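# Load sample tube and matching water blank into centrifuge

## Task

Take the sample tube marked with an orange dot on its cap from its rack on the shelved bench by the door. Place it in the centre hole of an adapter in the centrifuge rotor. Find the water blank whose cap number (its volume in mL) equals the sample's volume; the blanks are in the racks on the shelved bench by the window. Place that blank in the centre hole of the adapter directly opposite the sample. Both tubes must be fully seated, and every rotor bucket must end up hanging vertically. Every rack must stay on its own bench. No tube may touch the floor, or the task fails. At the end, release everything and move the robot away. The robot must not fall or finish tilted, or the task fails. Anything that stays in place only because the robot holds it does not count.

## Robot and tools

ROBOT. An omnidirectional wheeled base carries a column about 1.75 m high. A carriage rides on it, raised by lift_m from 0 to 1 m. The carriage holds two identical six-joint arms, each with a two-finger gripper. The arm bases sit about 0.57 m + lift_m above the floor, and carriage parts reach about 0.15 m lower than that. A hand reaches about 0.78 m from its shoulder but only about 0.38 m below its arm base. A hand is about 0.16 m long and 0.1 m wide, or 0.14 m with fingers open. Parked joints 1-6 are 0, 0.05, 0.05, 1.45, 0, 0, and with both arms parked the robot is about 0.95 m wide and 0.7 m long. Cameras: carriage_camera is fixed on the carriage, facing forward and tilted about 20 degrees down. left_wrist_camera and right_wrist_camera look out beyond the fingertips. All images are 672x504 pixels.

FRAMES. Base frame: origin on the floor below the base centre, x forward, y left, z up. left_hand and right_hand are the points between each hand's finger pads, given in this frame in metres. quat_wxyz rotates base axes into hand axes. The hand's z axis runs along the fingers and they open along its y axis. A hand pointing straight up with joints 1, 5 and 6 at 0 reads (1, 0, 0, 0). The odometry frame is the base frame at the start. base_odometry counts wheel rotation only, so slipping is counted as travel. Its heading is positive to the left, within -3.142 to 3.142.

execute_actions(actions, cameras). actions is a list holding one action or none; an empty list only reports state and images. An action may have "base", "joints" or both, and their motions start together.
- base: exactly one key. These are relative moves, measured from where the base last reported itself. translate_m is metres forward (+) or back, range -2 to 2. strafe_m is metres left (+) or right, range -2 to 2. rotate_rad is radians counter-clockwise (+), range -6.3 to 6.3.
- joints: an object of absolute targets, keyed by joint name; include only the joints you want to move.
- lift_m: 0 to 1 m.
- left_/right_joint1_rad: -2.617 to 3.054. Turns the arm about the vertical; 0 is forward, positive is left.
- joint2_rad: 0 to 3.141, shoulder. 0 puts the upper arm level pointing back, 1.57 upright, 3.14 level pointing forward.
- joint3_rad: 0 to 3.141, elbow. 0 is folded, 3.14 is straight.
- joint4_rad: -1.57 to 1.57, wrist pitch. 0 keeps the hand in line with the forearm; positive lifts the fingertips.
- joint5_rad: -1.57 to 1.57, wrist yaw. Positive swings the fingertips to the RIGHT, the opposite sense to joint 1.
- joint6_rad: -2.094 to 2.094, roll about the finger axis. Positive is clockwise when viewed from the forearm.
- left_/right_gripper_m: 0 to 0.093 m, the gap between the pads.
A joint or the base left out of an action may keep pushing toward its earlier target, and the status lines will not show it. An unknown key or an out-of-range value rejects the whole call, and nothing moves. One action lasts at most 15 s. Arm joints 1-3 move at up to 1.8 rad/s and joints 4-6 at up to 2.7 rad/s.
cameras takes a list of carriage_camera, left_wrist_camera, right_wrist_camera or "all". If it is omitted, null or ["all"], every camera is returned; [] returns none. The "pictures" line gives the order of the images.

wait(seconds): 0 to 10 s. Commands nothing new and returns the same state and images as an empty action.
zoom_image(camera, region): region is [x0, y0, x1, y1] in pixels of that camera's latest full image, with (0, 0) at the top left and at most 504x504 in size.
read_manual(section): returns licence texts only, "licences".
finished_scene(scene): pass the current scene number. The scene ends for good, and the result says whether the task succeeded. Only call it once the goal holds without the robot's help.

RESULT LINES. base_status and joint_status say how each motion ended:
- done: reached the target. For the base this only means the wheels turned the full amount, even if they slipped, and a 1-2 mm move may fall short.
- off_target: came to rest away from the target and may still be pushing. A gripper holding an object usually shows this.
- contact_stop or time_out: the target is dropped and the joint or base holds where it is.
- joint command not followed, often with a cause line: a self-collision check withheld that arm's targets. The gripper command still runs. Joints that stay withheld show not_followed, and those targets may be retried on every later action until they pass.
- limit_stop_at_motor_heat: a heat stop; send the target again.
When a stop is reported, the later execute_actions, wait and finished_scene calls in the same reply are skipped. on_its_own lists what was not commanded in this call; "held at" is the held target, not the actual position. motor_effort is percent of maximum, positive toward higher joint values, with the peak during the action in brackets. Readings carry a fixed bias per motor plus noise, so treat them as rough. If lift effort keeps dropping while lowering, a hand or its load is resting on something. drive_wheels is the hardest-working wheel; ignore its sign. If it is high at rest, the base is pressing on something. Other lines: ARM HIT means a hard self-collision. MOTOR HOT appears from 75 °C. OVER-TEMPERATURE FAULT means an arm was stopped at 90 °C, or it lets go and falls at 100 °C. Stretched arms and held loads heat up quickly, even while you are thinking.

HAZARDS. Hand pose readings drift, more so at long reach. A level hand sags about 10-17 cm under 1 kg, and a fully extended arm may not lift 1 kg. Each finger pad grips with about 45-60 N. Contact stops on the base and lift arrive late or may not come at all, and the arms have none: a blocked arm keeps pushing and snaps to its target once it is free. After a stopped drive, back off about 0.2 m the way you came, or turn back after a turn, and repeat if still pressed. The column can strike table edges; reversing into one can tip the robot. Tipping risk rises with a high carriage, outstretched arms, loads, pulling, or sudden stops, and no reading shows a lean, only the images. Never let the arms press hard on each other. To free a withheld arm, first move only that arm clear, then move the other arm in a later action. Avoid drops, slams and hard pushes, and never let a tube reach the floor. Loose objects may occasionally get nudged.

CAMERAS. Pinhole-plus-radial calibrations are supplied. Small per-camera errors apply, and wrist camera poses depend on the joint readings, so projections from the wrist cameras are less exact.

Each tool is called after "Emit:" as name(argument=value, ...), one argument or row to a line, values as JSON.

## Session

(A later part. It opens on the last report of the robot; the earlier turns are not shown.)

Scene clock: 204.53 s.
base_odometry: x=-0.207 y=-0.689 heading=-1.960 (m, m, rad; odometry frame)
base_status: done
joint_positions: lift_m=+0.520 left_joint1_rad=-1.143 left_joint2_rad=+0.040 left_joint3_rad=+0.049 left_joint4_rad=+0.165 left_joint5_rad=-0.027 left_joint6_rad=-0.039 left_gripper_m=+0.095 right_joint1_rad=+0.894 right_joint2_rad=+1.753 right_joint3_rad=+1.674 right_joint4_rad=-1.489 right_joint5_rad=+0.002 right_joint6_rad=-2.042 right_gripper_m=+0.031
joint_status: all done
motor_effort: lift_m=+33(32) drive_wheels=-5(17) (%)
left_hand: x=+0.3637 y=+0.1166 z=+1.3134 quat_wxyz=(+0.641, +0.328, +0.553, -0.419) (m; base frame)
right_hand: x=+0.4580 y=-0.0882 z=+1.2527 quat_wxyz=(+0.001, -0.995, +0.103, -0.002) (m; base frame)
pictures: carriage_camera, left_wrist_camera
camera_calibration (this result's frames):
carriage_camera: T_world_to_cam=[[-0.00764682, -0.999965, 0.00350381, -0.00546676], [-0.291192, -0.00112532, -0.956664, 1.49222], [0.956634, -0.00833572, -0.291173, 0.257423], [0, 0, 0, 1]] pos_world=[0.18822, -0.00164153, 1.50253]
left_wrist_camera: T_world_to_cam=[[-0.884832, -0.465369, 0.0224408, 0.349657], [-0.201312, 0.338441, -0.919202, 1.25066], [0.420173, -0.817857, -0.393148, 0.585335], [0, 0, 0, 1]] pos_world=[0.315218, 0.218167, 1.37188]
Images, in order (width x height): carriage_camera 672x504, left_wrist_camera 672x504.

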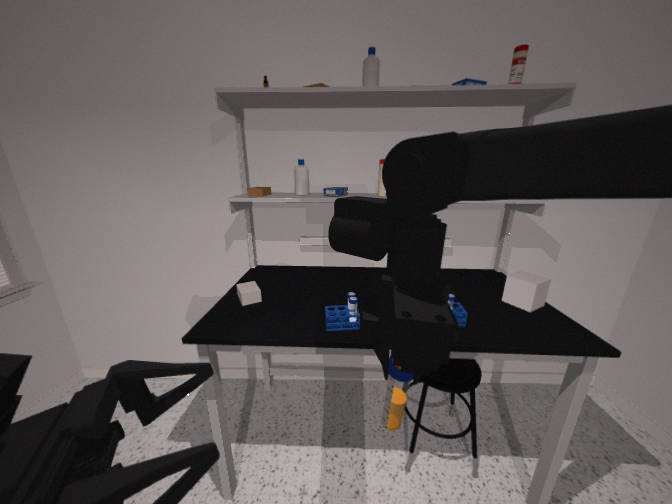

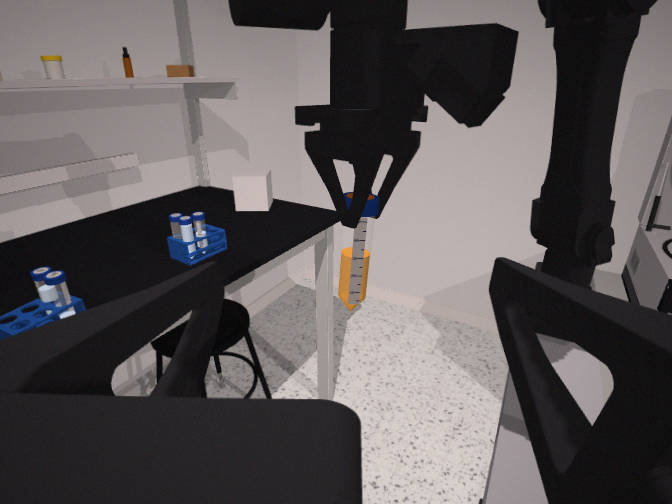

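Emit:
execute_actions(
  actions=[
    {"base":{"strafe_m":-0.5},"joints":{"left_joint1_rad":0,"right_joint1_rad":-0.2,"right_joint2_rad":1.2,"right_joint3_rad":1.15,"right_joint6_rad":0,"lift_m":0.6}},
  ],
  cameras=[],
)

Emit:
execute_actions(
  actions=[
    {"base":{"translate_m":0.45},"joints":{"left_joint2_rad":1.9,"left_joint3_rad":1.53,"left_joint4_rad":-1.0,"left_joint5_rad":0,"left_joint6_rad":0,"left_gripper_m":0.06}},
  ],
  cameras=["carriage_camera","left_wrist_camera"],
)

Scene clock: 226.87 s.
base_odometry: x=-0.670 y=-0.500 heading=-1.960 (m, m, rad; odometry frame)
base_status: done
joint_positions: lift_m=+0.600 left_joint1_rad=-0.007 left_joint2_rad=+0.040 left_joint3_rad=+0.049 left_joint4_rad=+0.157 left_joint5_rad=-0.027 left_joint6_rad=-0.039 left_gripper_m=+0.095 right_joint1_rad=-0.192 right_joint2_rad=+1.214 right_joint3_rad=+1.171 right_joint4_rad=-1.489 right_joint5_rad=-0.002 right_joint6_rad=-0.008 right_gripper_m=+0.031
joint_status: all done
motor_effort: lift_m=+32(41) drive_wheels=-2(14) (%)
left_hand: x=+0.5019 y=+0.3385 z=+1.3916 quat_wxyz=(+0.763, -0.020, +0.646, -0.009) (m; base frame)
right_hand: x=+0.4402 y=-0.3705 z=+1.3294 quat_wxyz=(+0.020, +0.092, +0.996, -0.001) (m; base frame)
pictures: none
No camera images: the call's "cameras" was empty. Leave "cameras" out to get every camera's image.

Scene clock: 229.83 s.
base_odometry: x=-0.841 y=-0.916 heading=-1.961 (m, m, rad; odometry frame)
base_status: done
joint_positions: lift_m=+0.600 left_joint1_rad=-0.007 left_joint2_rad=+1.904 left_joint3_rad=+1.510 left_joint4_rad=-0.980 left_joint5_rad=-0.005 left_joint6_rad=-0.005 left_gripper_m=+0.060 right_joint1_rad=-0.192 right_joint2_rad=+1.214 right_joint3_rad=+1.171 right_joint4_rad=-1.489 right_joint5_rad=-0.002 right_joint6_rad=-0.008 right_gripper_m=+0.031
joint_status: all done
motor_effort: lift_m=+34(34) drive_wheels=-5(17) (%)
left_hand: x=+0.6623 y=+0.3335 z=+1.2478 quat_wxyz=(+0.098, +0.001, +0.995, +0.002) (m; base frame)
right_hand: x=+0.4401 y=-0.3704 z=+1.3294 quat_wxyz=(+0.020, +0.092, +0.996, -0.001) (m; base frame)
pictures: carriage_camera, left_wrist_camera
camera_calibration (this result's frames):
carriage_camera: T_world_to_cam=[[-0.00764682, -0.999965, 0.00350381, -0.00574703], [-0.291192, -0.00112532, -0.956664, 1.56874], [0.956634, -0.00833572, -0.291173, 0.280715], [0, 0, 0, 1]] pos_world=[0.18822, -0.00164153, 1.58252]
left_wrist_camera: T_world_to_cam=[[-0.0210783, -0.998954, -0.0405663, 0.400815], [-0.928513, 0.00451503, 0.371273, 0.159779], [-0.370701, 0.0454921, -0.927637, 1.51428], [0, 0, 0, 1]] pos_world=[0.718149, 0.330787, 1.36164]
Images, in order (width x height): carriage_camera 672x504, left_wrist_camera 672x504.

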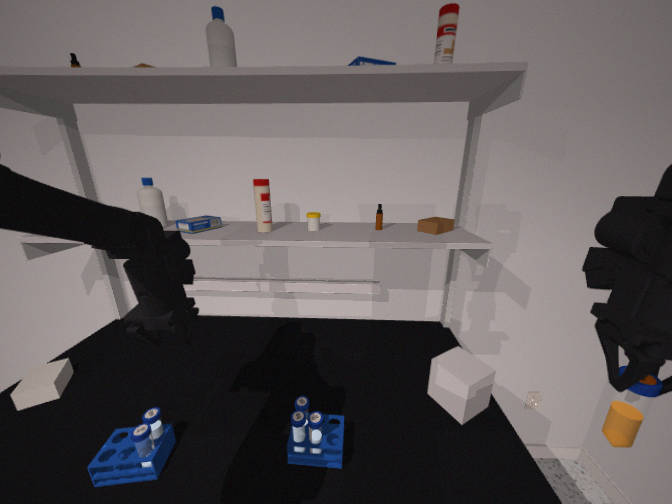

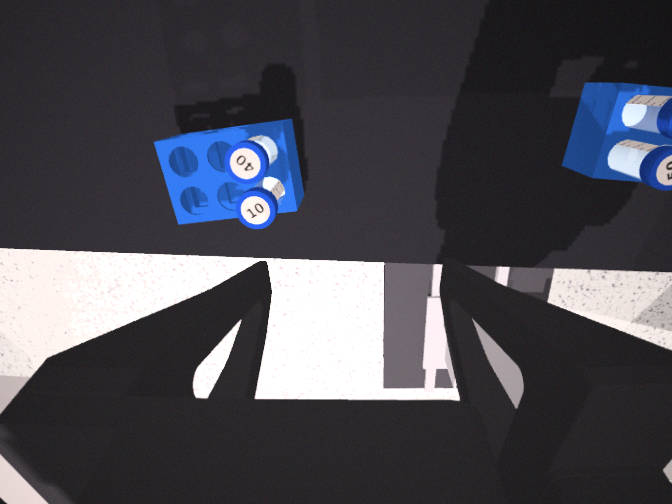

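Emit:
zoom_image(
  camera="carriage_camera",
  region=[270, 385, 360, 475],
)

Region (270, 385, 360, 475) of carriage_camera's 672x504 image, scaled by 5.600, with more detail than that image has.

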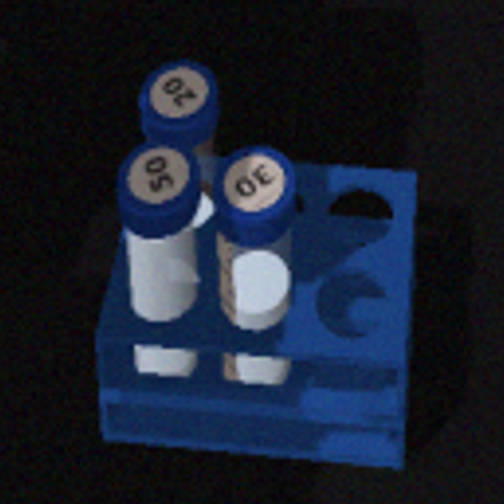

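Emit:
execute_actions(
  actions=[
    {"base":{"strafe_m":-0.30},"joints":{"left_joint4_rad":-1.19,"left_joint6_rad":1.6}},
  ],
  cameras=[],
)

Emit:
execute_actions(
  actions=[
    {"base":{"translate_m":0.035},"joints":{"lift_m":0.43}},
  ],
  cameras=["carriage_camera","left_wrist_camera"],
)

Scene clock: 245.40 s.
base_odometry: x=-1.119 y=-0.802 heading=-1.960 (m, m, rad; odometry frame)
base_status: done
joint_positions: lift_m=+0.600 left_joint1_rad=-0.007 left_joint2_rad=+1.904 left_joint3_rad=+1.510 left_joint4_rad=-1.175 left_joint5_rad=-0.004 left_joint6_rad=+1.594 left_gripper_m=+0.060 right_joint1_rad=-0.192 right_joint2_rad=+1.214 right_joint3_rad=+1.171 right_joint4_rad=-1.489 right_joint5_rad=-0.002 right_joint6_rad=-0.008 right_gripper_m=+0.031
joint_status: all done
motor_effort: lift_m=+34(34) drive_wheels=-2(15) (%)
left_hand: x=+0.6146 y=+0.3337 z=+1.2431 quat_wxyz=(-0.001, +0.718, +0.696, +0.002) (m; base frame)
right_hand: x=+0.4400 y=-0.3705 z=+1.3294 quat_wxyz=(+0.020, +0.092, +0.996, -0.001) (m; base frame)
pictures: none
No camera images: the call's "cameras" was empty. Leave "cameras" out to get every camera's image.

Scene clock: 246.60 s.
base_odometry: x=-1.132 y=-0.834 heading=-1.961 (m, m, rad; odometry frame)
base_status: done
joint_positions: lift_m=+0.430 left_joint1_rad=-0.007 left_joint2_rad=+1.899 left_joint3_rad=+1.510 left_joint4_rad=-1.179 left_joint5_rad=-0.004 left_joint6_rad=+1.594 left_gripper_m=+0.060 right_joint1_rad=-0.192 right_joint2_rad=+1.209 right_joint3_rad=+1.171 right_joint4_rad=-1.491 right_joint5_rad=-0.002 right_joint6_rad=-0.008 right_gripper_m=+0.031
joint_status: all done
motor_effort: lift_m=+34(35) drive_wheels=+5(6) (%)
left_hand: x=+0.6138 y=+0.3337 z=+1.0745 quat_wxyz=(-0.001, +0.718, +0.696, +0.002) (m; base frame)
right_hand: x=+0.4394 y=-0.3704 z=+1.1600 quat_wxyz=(+0.021, +0.092, +0.996, -0.001) (m; base frame)
pictures: carriage_camera, left_wrist_camera
camera_calibration (this result's frames):
carriage_camera: T_world_to_cam=[[-0.00764682, -0.999965, 0.00350381, -0.00515103], [-0.291192, -0.00112532, -0.956664, 1.40602], [0.956634, -0.00833572, -0.291173, 0.231186], [0, 0, 0, 1]] pos_world=[0.18822, -0.00164153, 1.41242]
left_wrist_camera: T_world_to_cam=[[-0.997808, 0.0567667, -0.0340082, 0.633123], [0.0288603, 0.835775, 0.548313, -0.8762], [0.0595492, 0.546129, -0.835582, 0.805461], [0, 0, 0, 1]] pos_world=[0.609058, 0.25648, 1.17499]
Images, in order (width x height): carriage_camera 672x504, left_wrist_camera 672x504.

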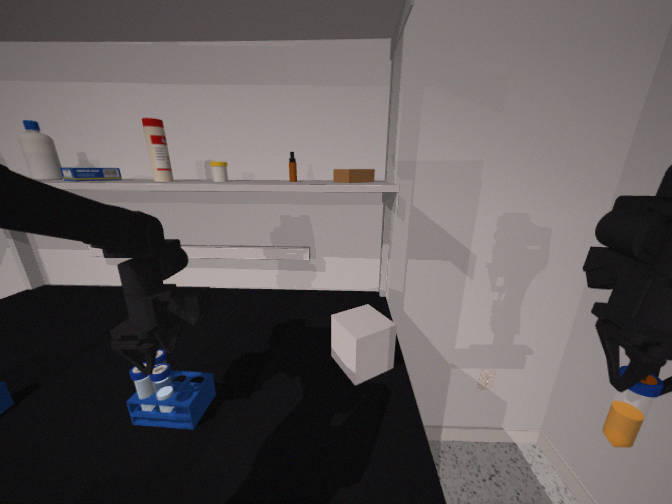

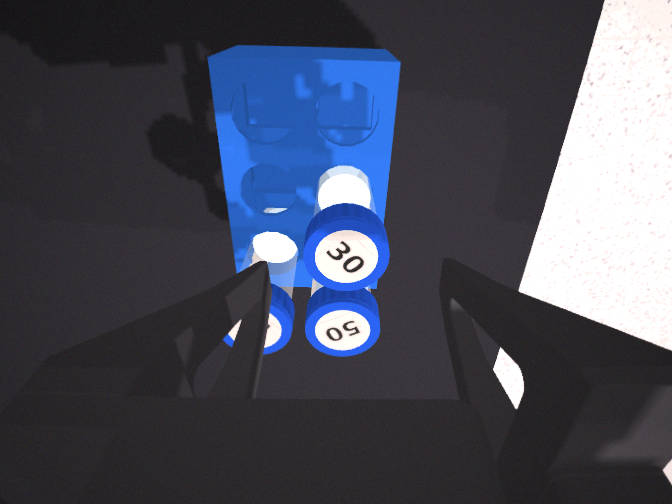

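Emit:
execute_actions(
  actions=[
    {"base":{"strafe_m":0.014},"joints":{"lift_m":0.41}},
  ],
  cameras=["left_wrist_camera"],
)

Scene clock: 261.20 s.
base_odometry: x=-1.119 y=-0.840 heading=-1.961 (m, m, rad; odometry frame)
base_status: done
joint_positions: lift_m=+0.410 left_joint1_rad=-0.006 left_joint2_rad=+1.902 left_joint3_rad=+1.515 left_joint4_rad=-1.180 left_joint5_rad=-0.003 left_joint6_rad=+1.594 left_gripper_m=+0.060 right_joint1_rad=-0.192 right_joint2_rad=+1.209 right_joint3_rad=+1.171 right_joint4_rad=-1.491 right_joint5_rad=-0.001 right_joint6_rad=-0.008 right_gripper_m=+0.031
joint_status: all done
motor_effort: lift_m=+36(36) drive_wheels=-3(4) (%)
left_hand: x=+0.6153 y=+0.3341 z=+1.0552 quat_wxyz=(+0.001, +0.717, +0.697, +0.003) (m; base frame)
right_hand: x=+0.4394 y=-0.3704 z=+1.1401 quat_wxyz=(+0.021, +0.092, +0.996, -0.001) (m; base frame)
pictures: left_wrist_camera
camera_calibration (this result's frames):
left_wrist_camera: T_world_to_cam=[[-0.997785, 0.0552189, -0.0370922, 0.637648], [0.025917, 0.836246, 0.547742, -0.86373], [0.0612639, 0.545568, -0.835825, 0.788401], [0, 0, 0, 1]] pos_world=[0.610321, 0.256954, 1.15572]
Images, in order (width x height): left_wrist_camera 672x504.

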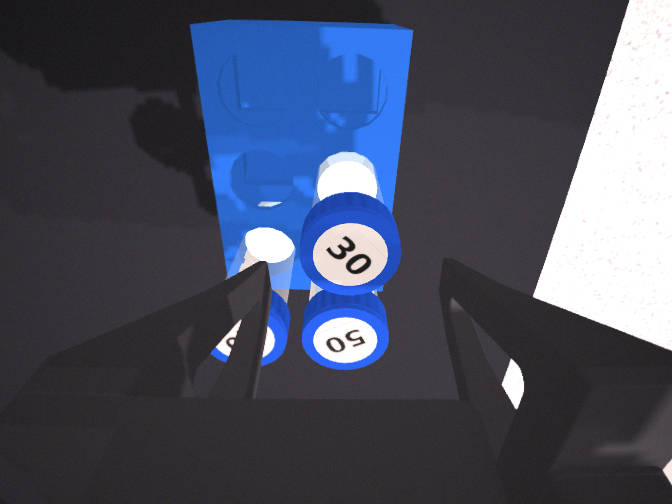

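Emit:
execute_actions(
  actions=[
    {"joints":{"lift_m":0.385,"left_gripper_m":0.054}},
  ],
  cameras=["left_wrist_camera"],
)

Scene clock: 269.50 s.
base_odometry: x=-1.119 y=-0.840 heading=-1.961 (m, m, rad; odometry frame)
base_status: not commanded
joint_positions: lift_m=+0.385 left_joint1_rad=-0.006 left_joint2_rad=+1.902 left_joint3_rad=+1.515 left_joint4_rad=-1.180 left_joint5_rad=-0.003 left_joint6_rad=+1.594 left_gripper_m=+0.054 right_joint1_rad=-0.192 right_joint2_rad=+1.209 right_joint3_rad=+1.171 right_joint4_rad=-1.491 right_joint5_rad=-0.001 right_joint6_rad=-0.008 right_gripper_m=+0.031
joint_status: all done
motor_effort: lift_m=+34(36) drive_wheels=-3(5) (%)
left_hand: x=+0.6151 y=+0.3341 z=+1.0301 quat_wxyz=(+0.000, +0.717, +0.697, +0.002) (m; base frame)
right_hand: x=+0.4393 y=-0.3705 z=+1.1151 quat_wxyz=(+0.021, +0.092, +0.996, -0.002) (m; base frame)
pictures: left_wrist_camera
camera_calibration (this result's frames):
left_wrist_camera: T_world_to_cam=[[-0.997827, 0.0552191, -0.03595, 0.635365], [0.0265438, 0.836242, 0.547718, -0.85032], [0.0603074, 0.545573, -0.835891, 0.768063], [0, 0, 0, 1]] pos_world=[0.610235, 0.256954, 1.13059]
Images, in order (width x height): left_wrist_camera 672x504.

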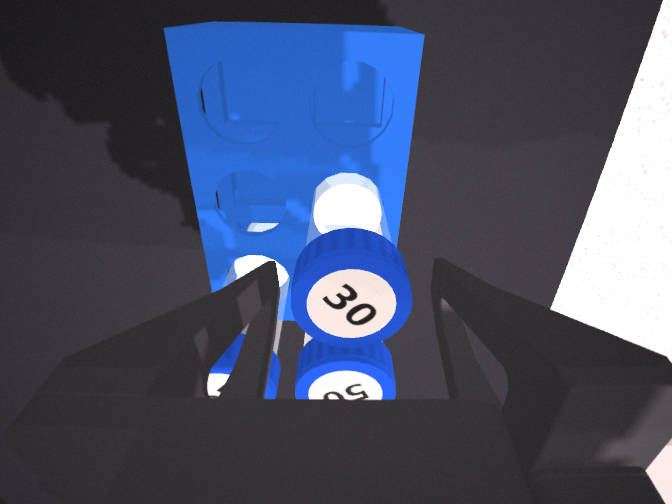

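Emit:
execute_actions(
  actions=[
    {"joints":{"left_gripper_m":0.026}},
  ],
  cameras=["left_wrist_camera"],
)

Emit:
execute_actions(
  actions=[
    {"joints":{"lift_m":0.53}},
  ],
  cameras=["left_wrist_camera","carriage_camera"],
)

Scene clock: 275.07 s.
base_odometry: x=-1.119 y=-0.840 heading=-1.961 (m, m, rad; odometry frame)
base_status: not commanded
joint_positions: lift_m=+0.385 left_joint1_rad=-0.006 left_joint2_rad=+1.902 left_joint3_rad=+1.515 left_joint4_rad=-1.180 left_joint5_rad=-0.003 left_joint6_rad=+1.594 left_gripper_m=+0.032 right_joint1_rad=-0.192 right_joint2_rad=+1.209 right_joint3_rad=+1.171 right_joint4_rad=-1.491 right_joint5_rad=-0.001 right_joint6_rad=-0.008 right_gripper_m=+0.031
joint_status: left_gripper_m off_target (ended at +0.032, target +0.026)
motor_effort: lift_m=+36(35) drive_wheels=+4(4) (%)
left_hand: x=+0.6151 y=+0.3341 z=+1.0301 quat_wxyz=(+0.000, +0.717, +0.697, +0.002) (m; base frame)
right_hand: x=+0.4393 y=-0.3705 z=+1.1151 quat_wxyz=(+0.021, +0.092, +0.996, -0.002) (m; base frame)
pictures: left_wrist_camera
camera_calibration (this result's frames):
left_wrist_camera: T_world_to_cam=[[-0.997827, 0.0552191, -0.03595, 0.635365], [0.0265438, 0.836242, 0.547718, -0.85032], [0.0603074, 0.545573, -0.835891, 0.768063], [0, 0, 0, 1]] pos_world=[0.610235, 0.256954, 1.13059]
Images, in order (width x height): left_wrist_camera 672x504.

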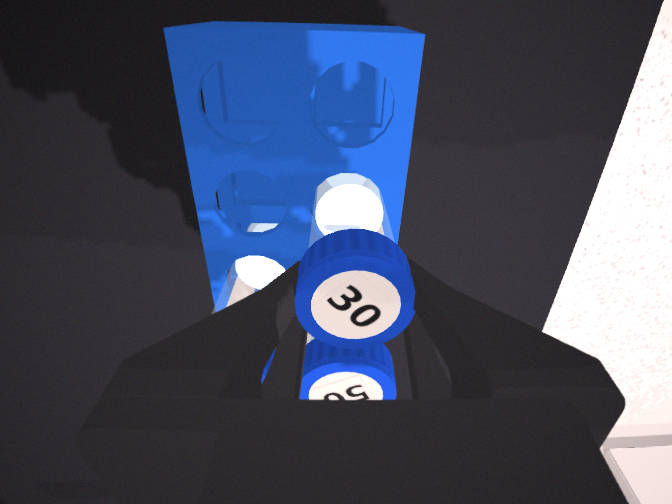

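Scene clock: 276.17 s.
base_odometry: x=-1.119 y=-0.840 heading=-1.961 (m, m, rad; odometry frame)
base_status: not commanded
joint_positions: lift_m=+0.530 left_joint1_rad=-0.006 left_joint2_rad=+1.901 left_joint3_rad=+1.515 left_joint4_rad=-1.181 left_joint5_rad=-0.003 left_joint6_rad=+1.594 left_gripper_m=+0.032 right_joint1_rad=-0.192 right_joint2_rad=+1.209 right_joint3_rad=+1.171 right_joint4_rad=-1.492 right_joint5_rad=-0.001 right_joint6_rad=-0.008 right_gripper_m=+0.031
joint_status: all done
motor_effort: lift_m=+32(41) drive_wheels=+4(5) (%)
left_hand: x=+0.6150 y=+0.3341 z=+1.1757 quat_wxyz=(+0.001, +0.717, +0.697, +0.003) (m; base frame)
right_hand: x=+0.4392 y=-0.3705 z=+1.2602 quat_wxyz=(+0.021, +0.092, +0.996, -0.002) (m; base frame)
pictures: carriage_camera, left_wrist_camera
camera_calibration (this result's frames):
carriage_camera: T_world_to_cam=[[-0.00764682, -0.999965, 0.00350381, -0.00550184], [-0.291192, -0.00112532, -0.956664, 1.5018], [0.956634, -0.00833572, -0.291173, 0.260339], [0, 0, 0, 1]] pos_world=[0.18822, -0.00164153, 1.51254]
left_wrist_camera: T_world_to_cam=[[-0.997785, 0.0552189, -0.0370922, 0.641874], [0.025917, 0.836246, 0.547742, -0.929721], [0.0612639, 0.545568, -0.835825, 0.889122], [0, 0, 0, 1]] pos_world=[0.610077, 0.256955, 1.27621]
Images, in order (width x height): carriage_camera 672x504, left_wrist_camera 672x504.

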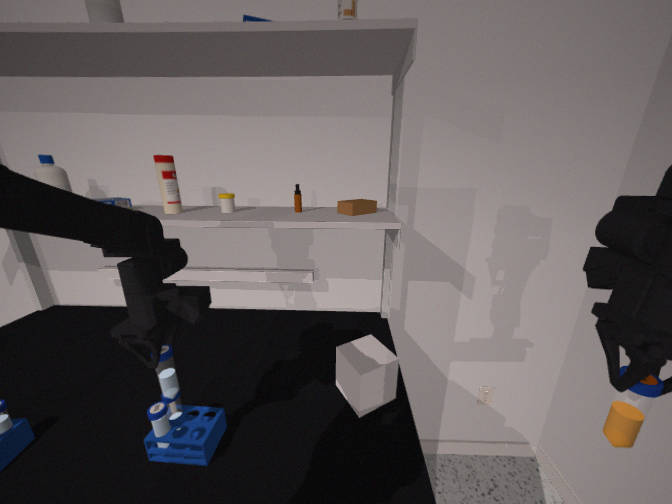

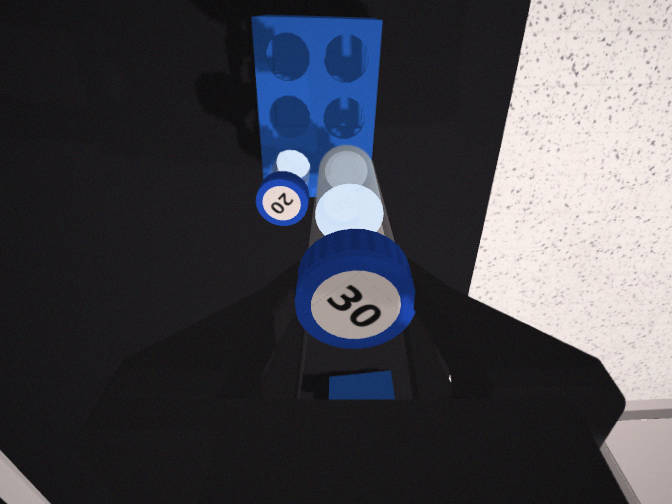

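Emit:
execute_actions(
  actions=[
    {"base":{"strafe_m":0.35},"joints":{"lift_m":0.6,"left_joint2_rad":1.3,"left_joint3_rad":1.25,"left_joint4_rad":-1.5,"left_joint6_rad":0}},
  ],
  cameras=[],
)

Emit:
execute_actions(
  actions=[
    {"base":{"translate_m":-0.83}},
  ],
  cameras=[],
)

Emit:
execute_actions(
  actions=[
    {"base":{"rotate_rad":-1.571},"joints":{"lift_m":0.45}},
  ],
  cameras=["carriage_camera"],
)

Scene clock: 297.43 s.
base_odometry: x=-0.796 y=-0.973 heading=-1.962 (m, m, rad; odometry frame)
base_status: done
joint_positions: lift_m=+0.600 left_joint1_rad=-0.006 left_joint2_rad=+1.305 left_joint3_rad=+1.277 left_joint4_rad=-1.496 left_joint5_rad=-0.003 left_joint6_rad=+0.006 left_gripper_m=+0.032 right_joint1_rad=-0.192 right_joint2_rad=+1.209 right_joint3_rad=+1.171 right_joint4_rad=-1.492 right_joint5_rad=-0.001 right_joint6_rad=-0.008 right_gripper_m=+0.031
joint_status: all done
motor_effort: lift_m=+33(42) drive_wheels=-2(11) (%)
left_hand: x=+0.4677 y=+0.3349 z=+1.3406 quat_wxyz=(+0.024, +0.006, +1.000, +0.001) (m; base frame)
right_hand: x=+0.4392 y=-0.3705 z=+1.3302 quat_wxyz=(+0.021, +0.092, +0.996, -0.002) (m; base frame)
pictures: none
No camera images: the call's "cameras" was empty. Leave "cameras" out to get every camera's image.

Scene clock: 301.37 s.
base_odometry: x=-0.480 y=-0.206 heading=-1.961 (m, m, rad; odometry frame)
base_status: done
joint_positions: lift_m=+0.600 left_joint1_rad=-0.006 left_joint2_rad=+1.305 left_joint3_rad=+1.277 left_joint4_rad=-1.496 left_joint5_rad=-0.003 left_joint6_rad=+0.006 left_gripper_m=+0.032 right_joint1_rad=-0.192 right_joint2_rad=+1.209 right_joint3_rad=+1.171 right_joint4_rad=-1.492 right_joint5_rad=-0.001 right_joint6_rad=-0.008 right_gripper_m=+0.031
joint_status: not commanded
motor_effort: lift_m=+33(33) drive_wheels=-1(13) (%)
left_hand: x=+0.4677 y=+0.3349 z=+1.3406 quat_wxyz=(+0.024, +0.006, +1.000, +0.001) (m; base frame)
right_hand: x=+0.4391 y=-0.3704 z=+1.3302 quat_wxyz=(+0.020, +0.092, +0.996, -0.002) (m; base frame)
pictures: none
No camera images: the call's "cameras" was empty. Leave "cameras" out to get every camera's image.

Scene clock: 304.47 s.
base_odometry: x=-0.480 y=-0.206 heading=+2.751 (m, m, rad; odometry frame)
base_status: done
joint_positions: lift_m=+0.450 left_joint1_rad=-0.006 left_joint2_rad=+1.304 left_joint3_rad=+1.264 left_joint4_rad=-1.496 left_joint5_rad=-0.002 left_joint6_rad=+0.006 left_gripper_m=+0.032 right_joint1_rad=-0.192 right_joint2_rad=+1.209 right_joint3_rad=+1.171 right_joint4_rad=-1.492 right_joint5_rad=+0.000 right_joint6_rad=-0.008 right_gripper_m=+0.031
joint_status: all done
motor_effort: lift_m=+35(34) drive_wheels=+5(19) (%)
left_hand: x=+0.4650 y=+0.3349 z=+1.1873 quat_wxyz=(+0.018, +0.006, +1.000, +0.001) (m; base frame)
right_hand: x=+0.4391 y=-0.3706 z=+1.1801 quat_wxyz=(+0.020, +0.092, +0.996, -0.002) (m; base frame)
pictures: carriage_camera
camera_calibration (this result's frames):
carriage_camera: T_world_to_cam=[[-0.00764682, -0.999965, 0.00350381, -0.00522124], [-0.291192, -0.00112532, -0.956664, 1.42519], [0.956634, -0.00833572, -0.291173, 0.237021], [0, 0, 0, 1]] pos_world=[0.18822, -0.00164153, 1.43246]
Images, in order (width x height): carriage_camera 672x504.

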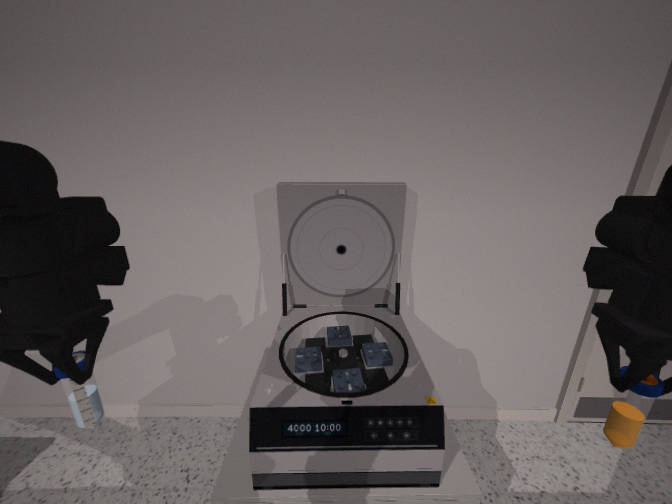

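Emit:
execute_actions(
  actions=[
    {"base":{"translate_m":0.3}},
  ],
  cameras=["carriage_camera"],
)

Emit:
zoom_image(
  camera="carriage_camera",
  region=[230, 350, 460, 504],
)

Scene clock: 317.60 s.
base_odometry: x=-0.757 y=-0.091 heading=+2.750 (m, m, rad; odometry frame)
base_status: done
joint_positions: lift_m=+0.450 left_joint1_rad=-0.006 left_joint2_rad=+1.304 left_joint3_rad=+1.264 left_joint4_rad=-1.496 left_joint5_rad=-0.002 left_joint6_rad=+0.006 left_gripper_m=+0.032 right_joint1_rad=-0.192 right_joint2_rad=+1.209 right_joint3_rad=+1.171 right_joint4_rad=-1.492 right_joint5_rad=+0.000 right_joint6_rad=-0.008 right_gripper_m=+0.031
joint_status: not commanded
motor_effort: lift_m=+34(33) drive_wheels=-4(14) (%)
left_hand: x=+0.4650 y=+0.3349 z=+1.1873 quat_wxyz=(+0.018, +0.006, +1.000, +0.001) (m; base frame)
right_hand: x=+0.4390 y=-0.3706 z=+1.1801 quat_wxyz=(+0.020, +0.092, +0.996, -0.002) (m; base frame)
pictures: carriage_camera
camera_calibration (this result's frames):
carriage_camera: T_world_to_cam=[[-0.00764682, -0.999965, 0.00350381, -0.00522124], [-0.291192, -0.00112532, -0.956664, 1.42519], [0.956634, -0.00833572, -0.291173, 0.237021], [0, 0, 0, 1]] pos_world=[0.18822, -0.00164153, 1.43246]
Images, in order (width x height): carriage_camera 672x504.

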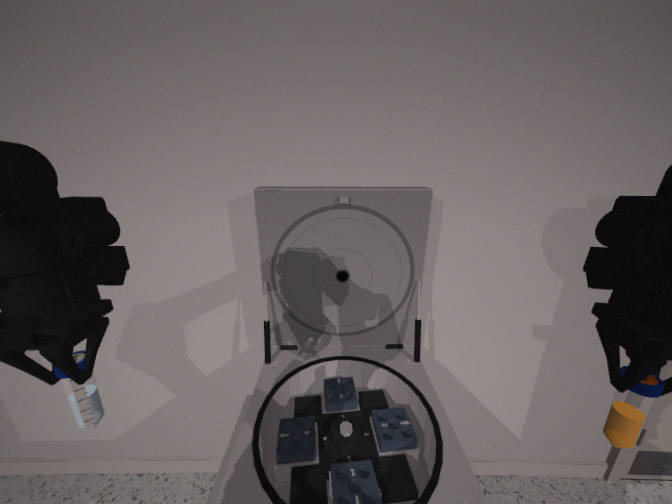

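Region (230, 350, 460, 504) of carriage_camera's 672x504 image, scaled by 2.191, with more detail than that image has; it fills the top 337 rows of this view, and the rest is white.

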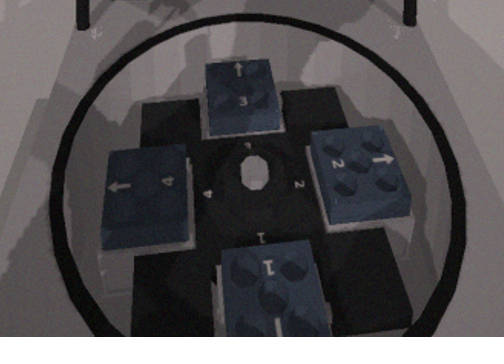

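Emit:
execute_actions(
  actions=[
    {"joints":{"lift_m":0.48,"right_joint1_rad":0.39,"right_joint2_rad":2.4,"right_joint3_rad":1.83,"right_joint4_rad":-0.99}},
  ],
  cameras=["carriage_camera","right_wrist_camera"],
)

Scene clock: 343.93 s.
base_odometry: x=-0.757 y=-0.091 heading=+2.750 (m, m, rad; odometry frame)
base_status: not commanded
joint_positions: lift_m=+0.480 left_joint1_rad=-0.006 left_joint2_rad=+1.302 left_joint3_rad=+1.264 left_joint4_rad=-1.496 left_joint5_rad=-0.002 left_joint6_rad=+0.006 left_gripper_m=+0.032 right_joint1_rad=+0.395 right_joint2_rad=+2.404 right_joint3_rad=+1.805 right_joint4_rad=-0.976 right_joint5_rad=-0.001 right_joint6_rad=-0.007 right_gripper_m=+0.031
joint_status: all done
motor_effort: lift_m=+35(42) drive_wheels=-4(6) (%)
left_hand: x=+0.4649 y=+0.3349 z=+1.2175 quat_wxyz=(+0.018, +0.006, +1.000, +0.001) (m; base frame)
right_hand: x=+0.6747 y=-0.1623 z=+1.0013 quat_wxyz=(-0.002, -0.200, +0.980, +0.000) (m; base frame)
pictures: carriage_camera, right_wrist_camera
camera_calibration (this result's frames):
carriage_camera: T_world_to_cam=[[-0.00764682, -0.999965, 0.00350381, -0.00532642], [-0.291192, -0.00112532, -0.956664, 1.4539], [0.956634, -0.00833572, -0.291173, 0.245761], [0, 0, 0, 1]] pos_world=[0.18822, -0.00164153, 1.46247]
right_wrist_camera: T_world_to_cam=[[0.325774, -0.945442, -0.00329197, -0.361812], [-0.768638, -0.266876, 0.581355, -0.0987445], [-0.550516, -0.18686, -0.813643, 1.2783], [0, 0, 0, 1]] pos_world=[0.745693, -0.129563, 1.09629]
Images, in order (width x height): carriage_camera 672x504, right_wrist_camera 672x504.

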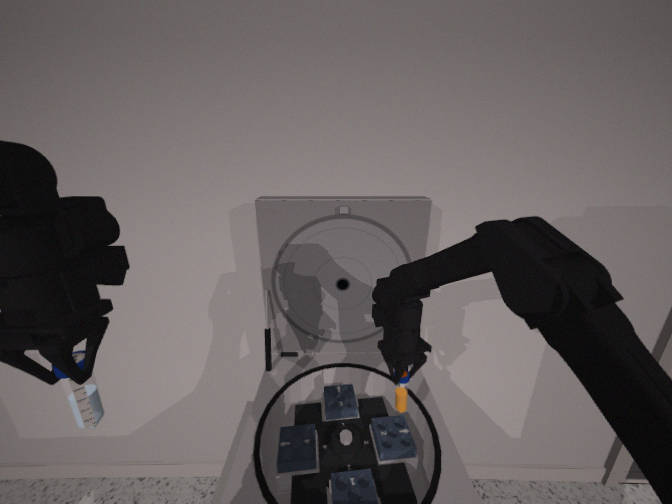

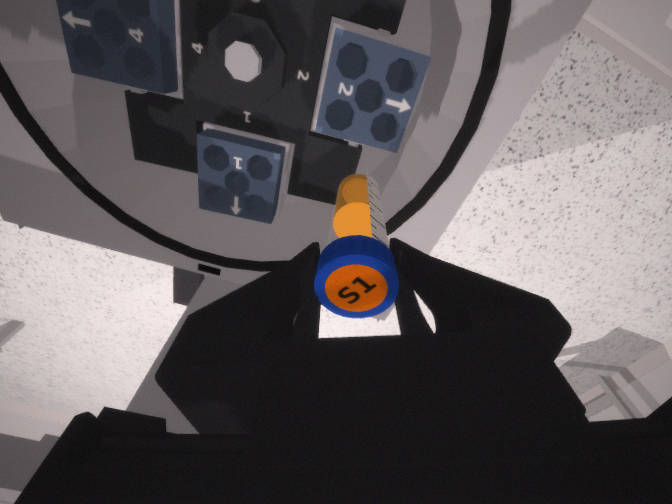

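Emit:
execute_actions(
  actions=[
    {"base":{"translate_m":0.035},"joints":{"lift_m":0.41}},
  ],
  cameras=["carriage_camera","right_wrist_camera"],
)

Scene clock: 358.47 s.
base_odometry: x=-0.789 y=-0.078 heading=+2.750 (m, m, rad; odometry frame)
base_status: done
joint_positions: lift_m=+0.410 left_joint1_rad=-0.006 left_joint2_rad=+1.302 left_joint3_rad=+1.264 left_joint4_rad=-1.496 left_joint5_rad=-0.002 left_joint6_rad=+0.006 left_gripper_m=+0.032 right_joint1_rad=+0.395 right_joint2_rad=+2.401 right_joint3_rad=+1.805 right_joint4_rad=-0.981 right_joint5_rad=+0.000 right_joint6_rad=-0.007 right_gripper_m=+0.031
joint_status: all done
motor_effort: lift_m=+34(37) drive_wheels=+5(18) (%)
left_hand: x=+0.4648 y=+0.3349 z=+1.1475 quat_wxyz=(+0.018, +0.006, +1.000, +0.001) (m; base frame)
right_hand: x=+0.6740 y=-0.1626 z=+0.9325 quat_wxyz=(-0.003, -0.200, +0.980, +0.000) (m; base frame)
pictures: carriage_camera, right_wrist_camera
camera_calibration (this result's frames):
carriage_camera: T_world_to_cam=[[-0.00764682, -0.999965, 0.00350381, -0.00508082], [-0.291192, -0.00112532, -0.956664, 1.38685], [0.956634, -0.00833572, -0.291173, 0.225352], [0, 0, 0, 1]] pos_world=[0.18822, -0.00164153, 1.39238]
right_wrist_camera: T_world_to_cam=[[0.32577, -0.945445, -0.0027675, -0.362644], [-0.767492, -0.26616, 0.583193, -0.0618091], [-0.552114, -0.187863, -0.812329, 1.22155], [0, 0, 0, 1]] pos_world=[0.745133, -0.129828, 1.02734]
Images, in order (width x height): carriage_camera 672x504, right_wrist_camera 672x504.

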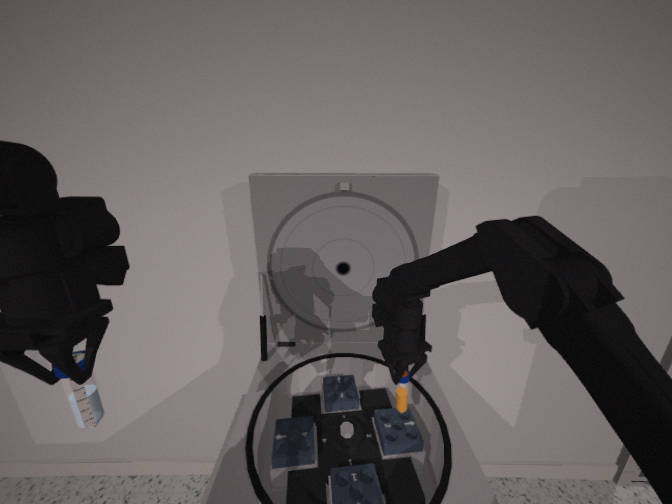

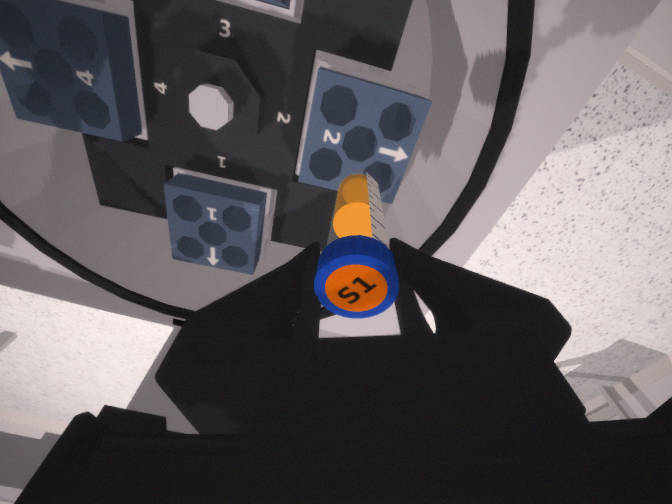

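Emit:
execute_actions(
  actions=[
    {"base":{"translate_m":0.017},"joints":{"lift_m":0.385}},
  ],
  cameras=[],
)

Emit:
execute_actions(
  actions=[
    {"base":{"strafe_m":-0.007},"joints":{"lift_m":0.37}},
  ],
  cameras=["carriage_camera","right_wrist_camera"],
)

Emit:
zoom_image(
  camera="right_wrist_camera",
  region=[280, 90, 440, 250],
)

Scene clock: 373.90 s.
base_odometry: x=-0.805 y=-0.071 heading=+2.749 (m, m, rad; odometry frame)
base_status: done
joint_positions: lift_m=+0.385 left_joint1_rad=-0.006 left_joint2_rad=+1.302 left_joint3_rad=+1.264 left_joint4_rad=-1.496 left_joint5_rad=-0.002 left_joint6_rad=+0.006 left_gripper_m=+0.032 right_joint1_rad=+0.395 right_joint2_rad=+2.405 right_joint3_rad=+1.805 right_joint4_rad=-0.982 right_joint5_rad=+0.000 right_joint6_rad=-0.007 right_gripper_m=+0.031
joint_status: all done
motor_effort: lift_m=+35(36) drive_wheels=-4(11) (%)
left_hand: x=+0.4648 y=+0.3349 z=+1.1226 quat_wxyz=(+0.018, +0.006, +1.000, +0.001) (m; base frame)
right_hand: x=+0.6729 y=-0.1631 z=+0.9056 quat_wxyz=(-0.006, -0.200, +0.980, -0.001) (m; base frame)
pictures: none
No camera images: the call's "cameras" was empty. Leave "cameras" out to get every camera's image.

Scene clock: 374.53 s.
base_odometry: x=-0.802 y=-0.065 heading=+2.750 (m, m, rad; odometry frame)
base_status: done
joint_positions: lift_m=+0.370 left_joint1_rad=-0.006 left_joint2_rad=+1.302 left_joint3_rad=+1.264 left_joint4_rad=-1.496 left_joint5_rad=-0.002 left_joint6_rad=+0.006 left_gripper_m=+0.032 right_joint1_rad=+0.394 right_joint2_rad=+2.403 right_joint3_rad=+1.805 right_joint4_rad=-0.984 right_joint5_rad=+0.000 right_joint6_rad=-0.007 right_gripper_m=+0.031
joint_status: all done
motor_effort: lift_m=+34(35) drive_wheels=+5(11) (%)
left_hand: x=+0.4648 y=+0.3348 z=+1.1076 quat_wxyz=(+0.018, +0.006, +1.000, +0.001) (m; base frame)
right_hand: x=+0.6731 y=-0.1636 z=+0.8915 quat_wxyz=(-0.006, -0.199, +0.980, -0.001) (m; base frame)
pictures: carriage_camera, right_wrist_camera
camera_calibration (this result's frames):
carriage_camera: T_world_to_cam=[[-0.00764682, -0.999965, 0.00350381, -0.00494088], [-0.291192, -0.00112532, -0.956664, 1.34864], [0.956634, -0.00833572, -0.291173, 0.213722], [0, 0, 0, 1]] pos_world=[0.18822, -0.00164153, 1.35244]
right_wrist_camera: T_world_to_cam=[[0.324674, -0.945823, -0.00240804, -0.362988], [-0.764702, -0.263997, 0.587824, -0.0444245], [-0.556613, -0.18901, -0.808986, 1.18738], [0, 0, 0, 1]] pos_world=[0.74479, -0.130625, 0.98581]
Images, in order (width x height): carriage_camera 672x504, right_wrist_camera 672x504.

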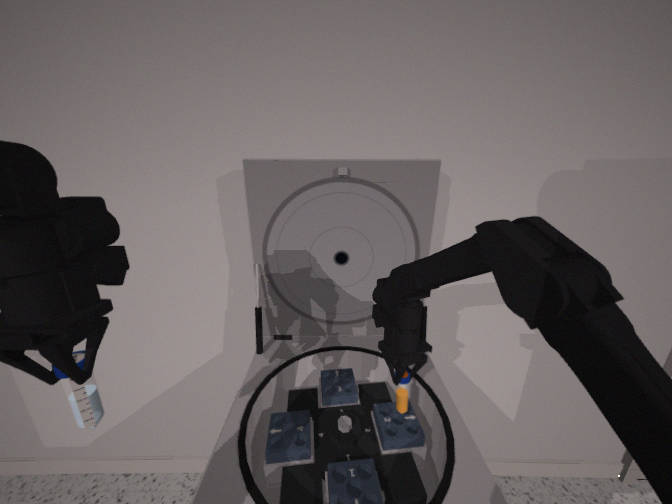

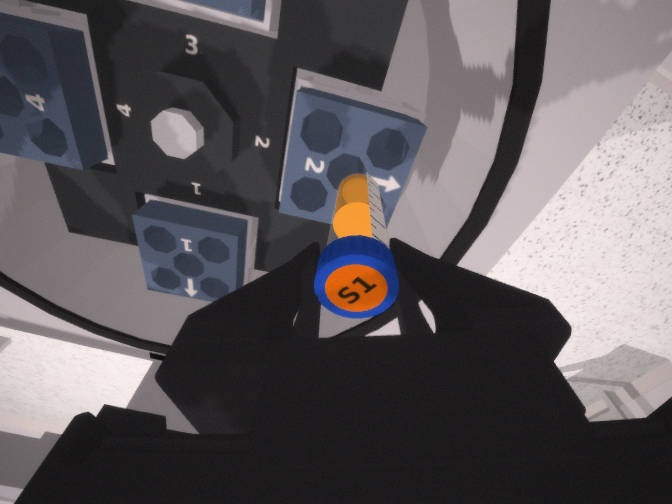

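Region (280, 90, 440, 250) of right_wrist_camera's 672x504 image, scaled by 3.150, with more detail than that image has.

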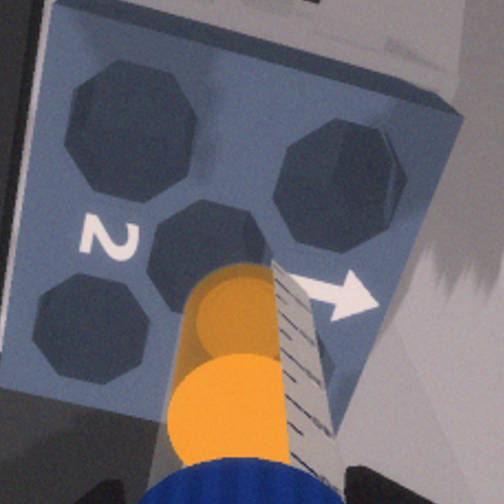

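Emit:
zoom_image(
  camera="carriage_camera",
  region=[360, 360, 450, 460],
)

Region (360, 360, 450, 460) of carriage_camera's 672x504 image, scaled by 5.040, with more detail than that image has; it fills the left 454 columns of this view, and the rest is white.

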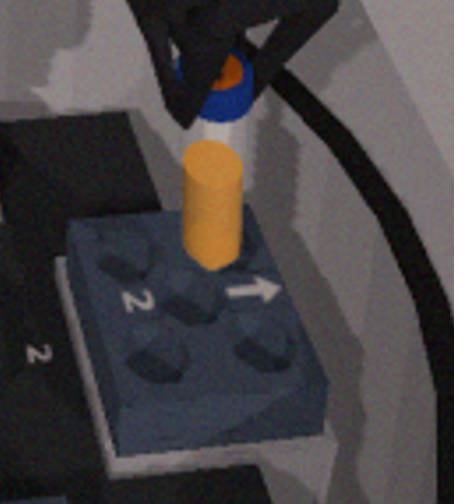

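Emit:
execute_actions(
  actions=[
    {"base":{"translate_m":0.008},"joints":{"right_joint5_rad":-0.065}},
  ],
  cameras=[],
)

Emit:
execute_actions(
  actions=[
    {"base":{"strafe_m":-0.006},"joints":{"lift_m":0.362}},
  ],
  cameras=["carriage_camera","right_wrist_camera"],
)

Emit:
zoom_image(
  camera="right_wrist_camera",
  region=[280, 90, 440, 250],
)

Emit:
zoom_image(
  camera="carriage_camera",
  region=[360, 360, 450, 460],
)

Scene clock: 401.53 s.
base_odometry: x=-0.810 y=-0.062 heading=+2.749 (m, m, rad; odometry frame)
base_status: done
joint_positions: lift_m=+0.370 left_joint1_rad=-0.006 left_joint2_rad=+1.302 left_joint3_rad=+1.264 left_joint4_rad=-1.496 left_joint5_rad=-0.002 left_joint6_rad=+0.006 left_gripper_m=+0.032 right_joint1_rad=+0.394 right_joint2_rad=+2.403 right_joint3_rad=+1.805 right_joint4_rad=-0.984 right_joint5_rad=-0.059 right_joint6_rad=-0.007 right_gripper_m=+0.031
joint_status: all done
motor_effort: lift_m=+34(34) drive_wheels=-4(11) (%)
left_hand: x=+0.4648 y=+0.3348 z=+1.1076 quat_wxyz=(+0.018, +0.006, +1.000, +0.001) (m; base frame)
right_hand: x=+0.6692 y=-0.1542 z=+0.8918 quat_wxyz=(-0.011, -0.199, +0.980, +0.028) (m; base frame)
pictures: none
No camera images: the call's "cameras" was empty. Leave "cameras" out to get every camera's image.

Scene clock: 402.20 s.
base_odometry: x=-0.808 y=-0.056 heading=+2.750 (m, m, rad; odometry frame)
base_status: done
joint_positions: lift_m=+0.362 left_joint1_rad=-0.006 left_joint2_rad=+1.302 left_joint3_rad=+1.264 left_joint4_rad=-1.496 left_joint5_rad=-0.002 left_joint6_rad=+0.006 left_gripper_m=+0.032 right_joint1_rad=+0.393 right_joint2_rad=+2.405 right_joint3_rad=+1.805 right_joint4_rad=-0.985 right_joint5_rad=-0.061 right_joint6_rad=-0.007 right_gripper_m=+0.031
joint_status: all done
motor_effort: lift_m=+35(35) drive_wheels=+5(9) (%)
left_hand: x=+0.4648 y=+0.3347 z=+1.0996 quat_wxyz=(+0.018, +0.006, +1.000, +0.001) (m; base frame)
right_hand: x=+0.6688 y=-0.1544 z=+0.8830 quat_wxyz=(-0.013, -0.198, +0.980, +0.029) (m; base frame)
pictures: carriage_camera, right_wrist_camera
camera_calibration (this result's frames):
carriage_camera: T_world_to_cam=[[-0.00764682, -0.999965, 0.00350381, -0.00491286], [-0.291192, -0.00112532, -0.956664, 1.34099], [0.956634, -0.00833572, -0.291173, 0.211393], [0, 0, 0, 1]] pos_world=[0.18822, -0.00164153, 1.34444]
right_wrist_camera: T_world_to_cam=[[0.322372, -0.944533, -0.0627258, -0.297983], [-0.749971, -0.295275, 0.591909, -0.0586025], [-0.577599, -0.143772, -0.80356, 1.19606], [0, 0, 0, 1]] pos_world=[0.742957, -0.126797, 0.977106]
Images, in order (width x height): carriage_camera 672x504, right_wrist_camera 672x504.

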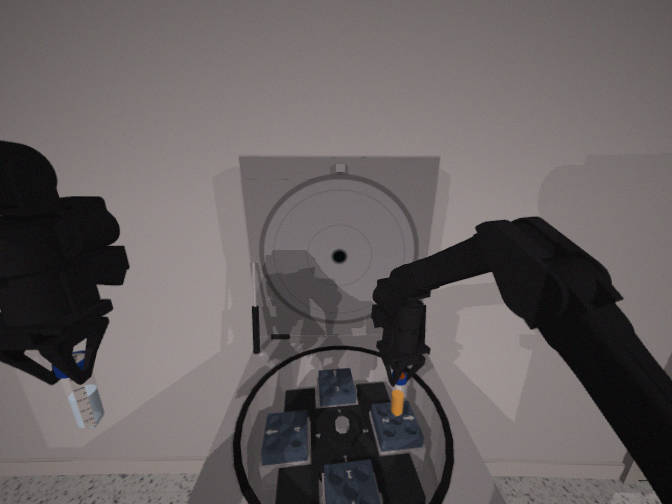

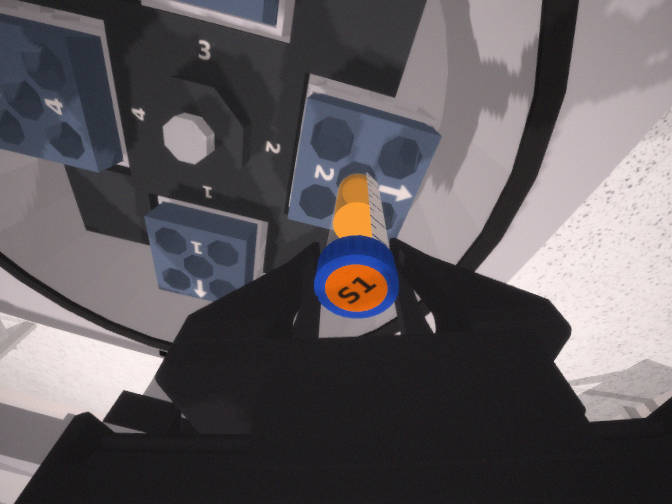

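Region (280, 90, 440, 250) of right_wrist_camera's 672x504 image, scaled by 3.150, with more detail than that image has.

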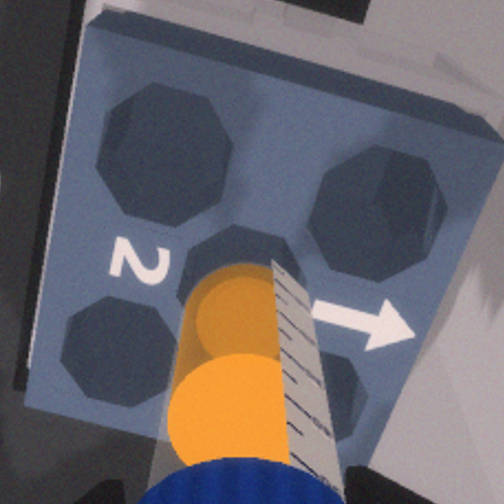

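Region (360, 360, 450, 460) of carriage_camera's 672x504 image, scaled by 5.040, with more detail than that image has; it fills the left 454 columns of this view, and the rest is white.

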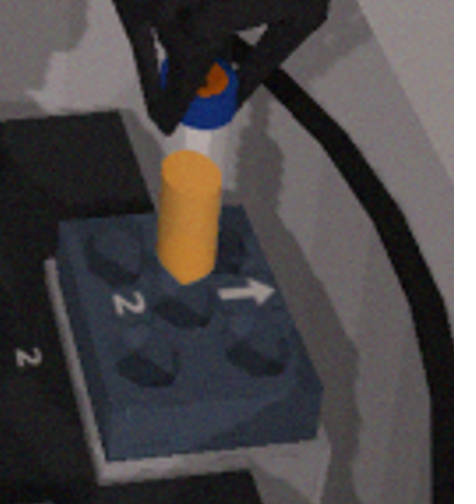

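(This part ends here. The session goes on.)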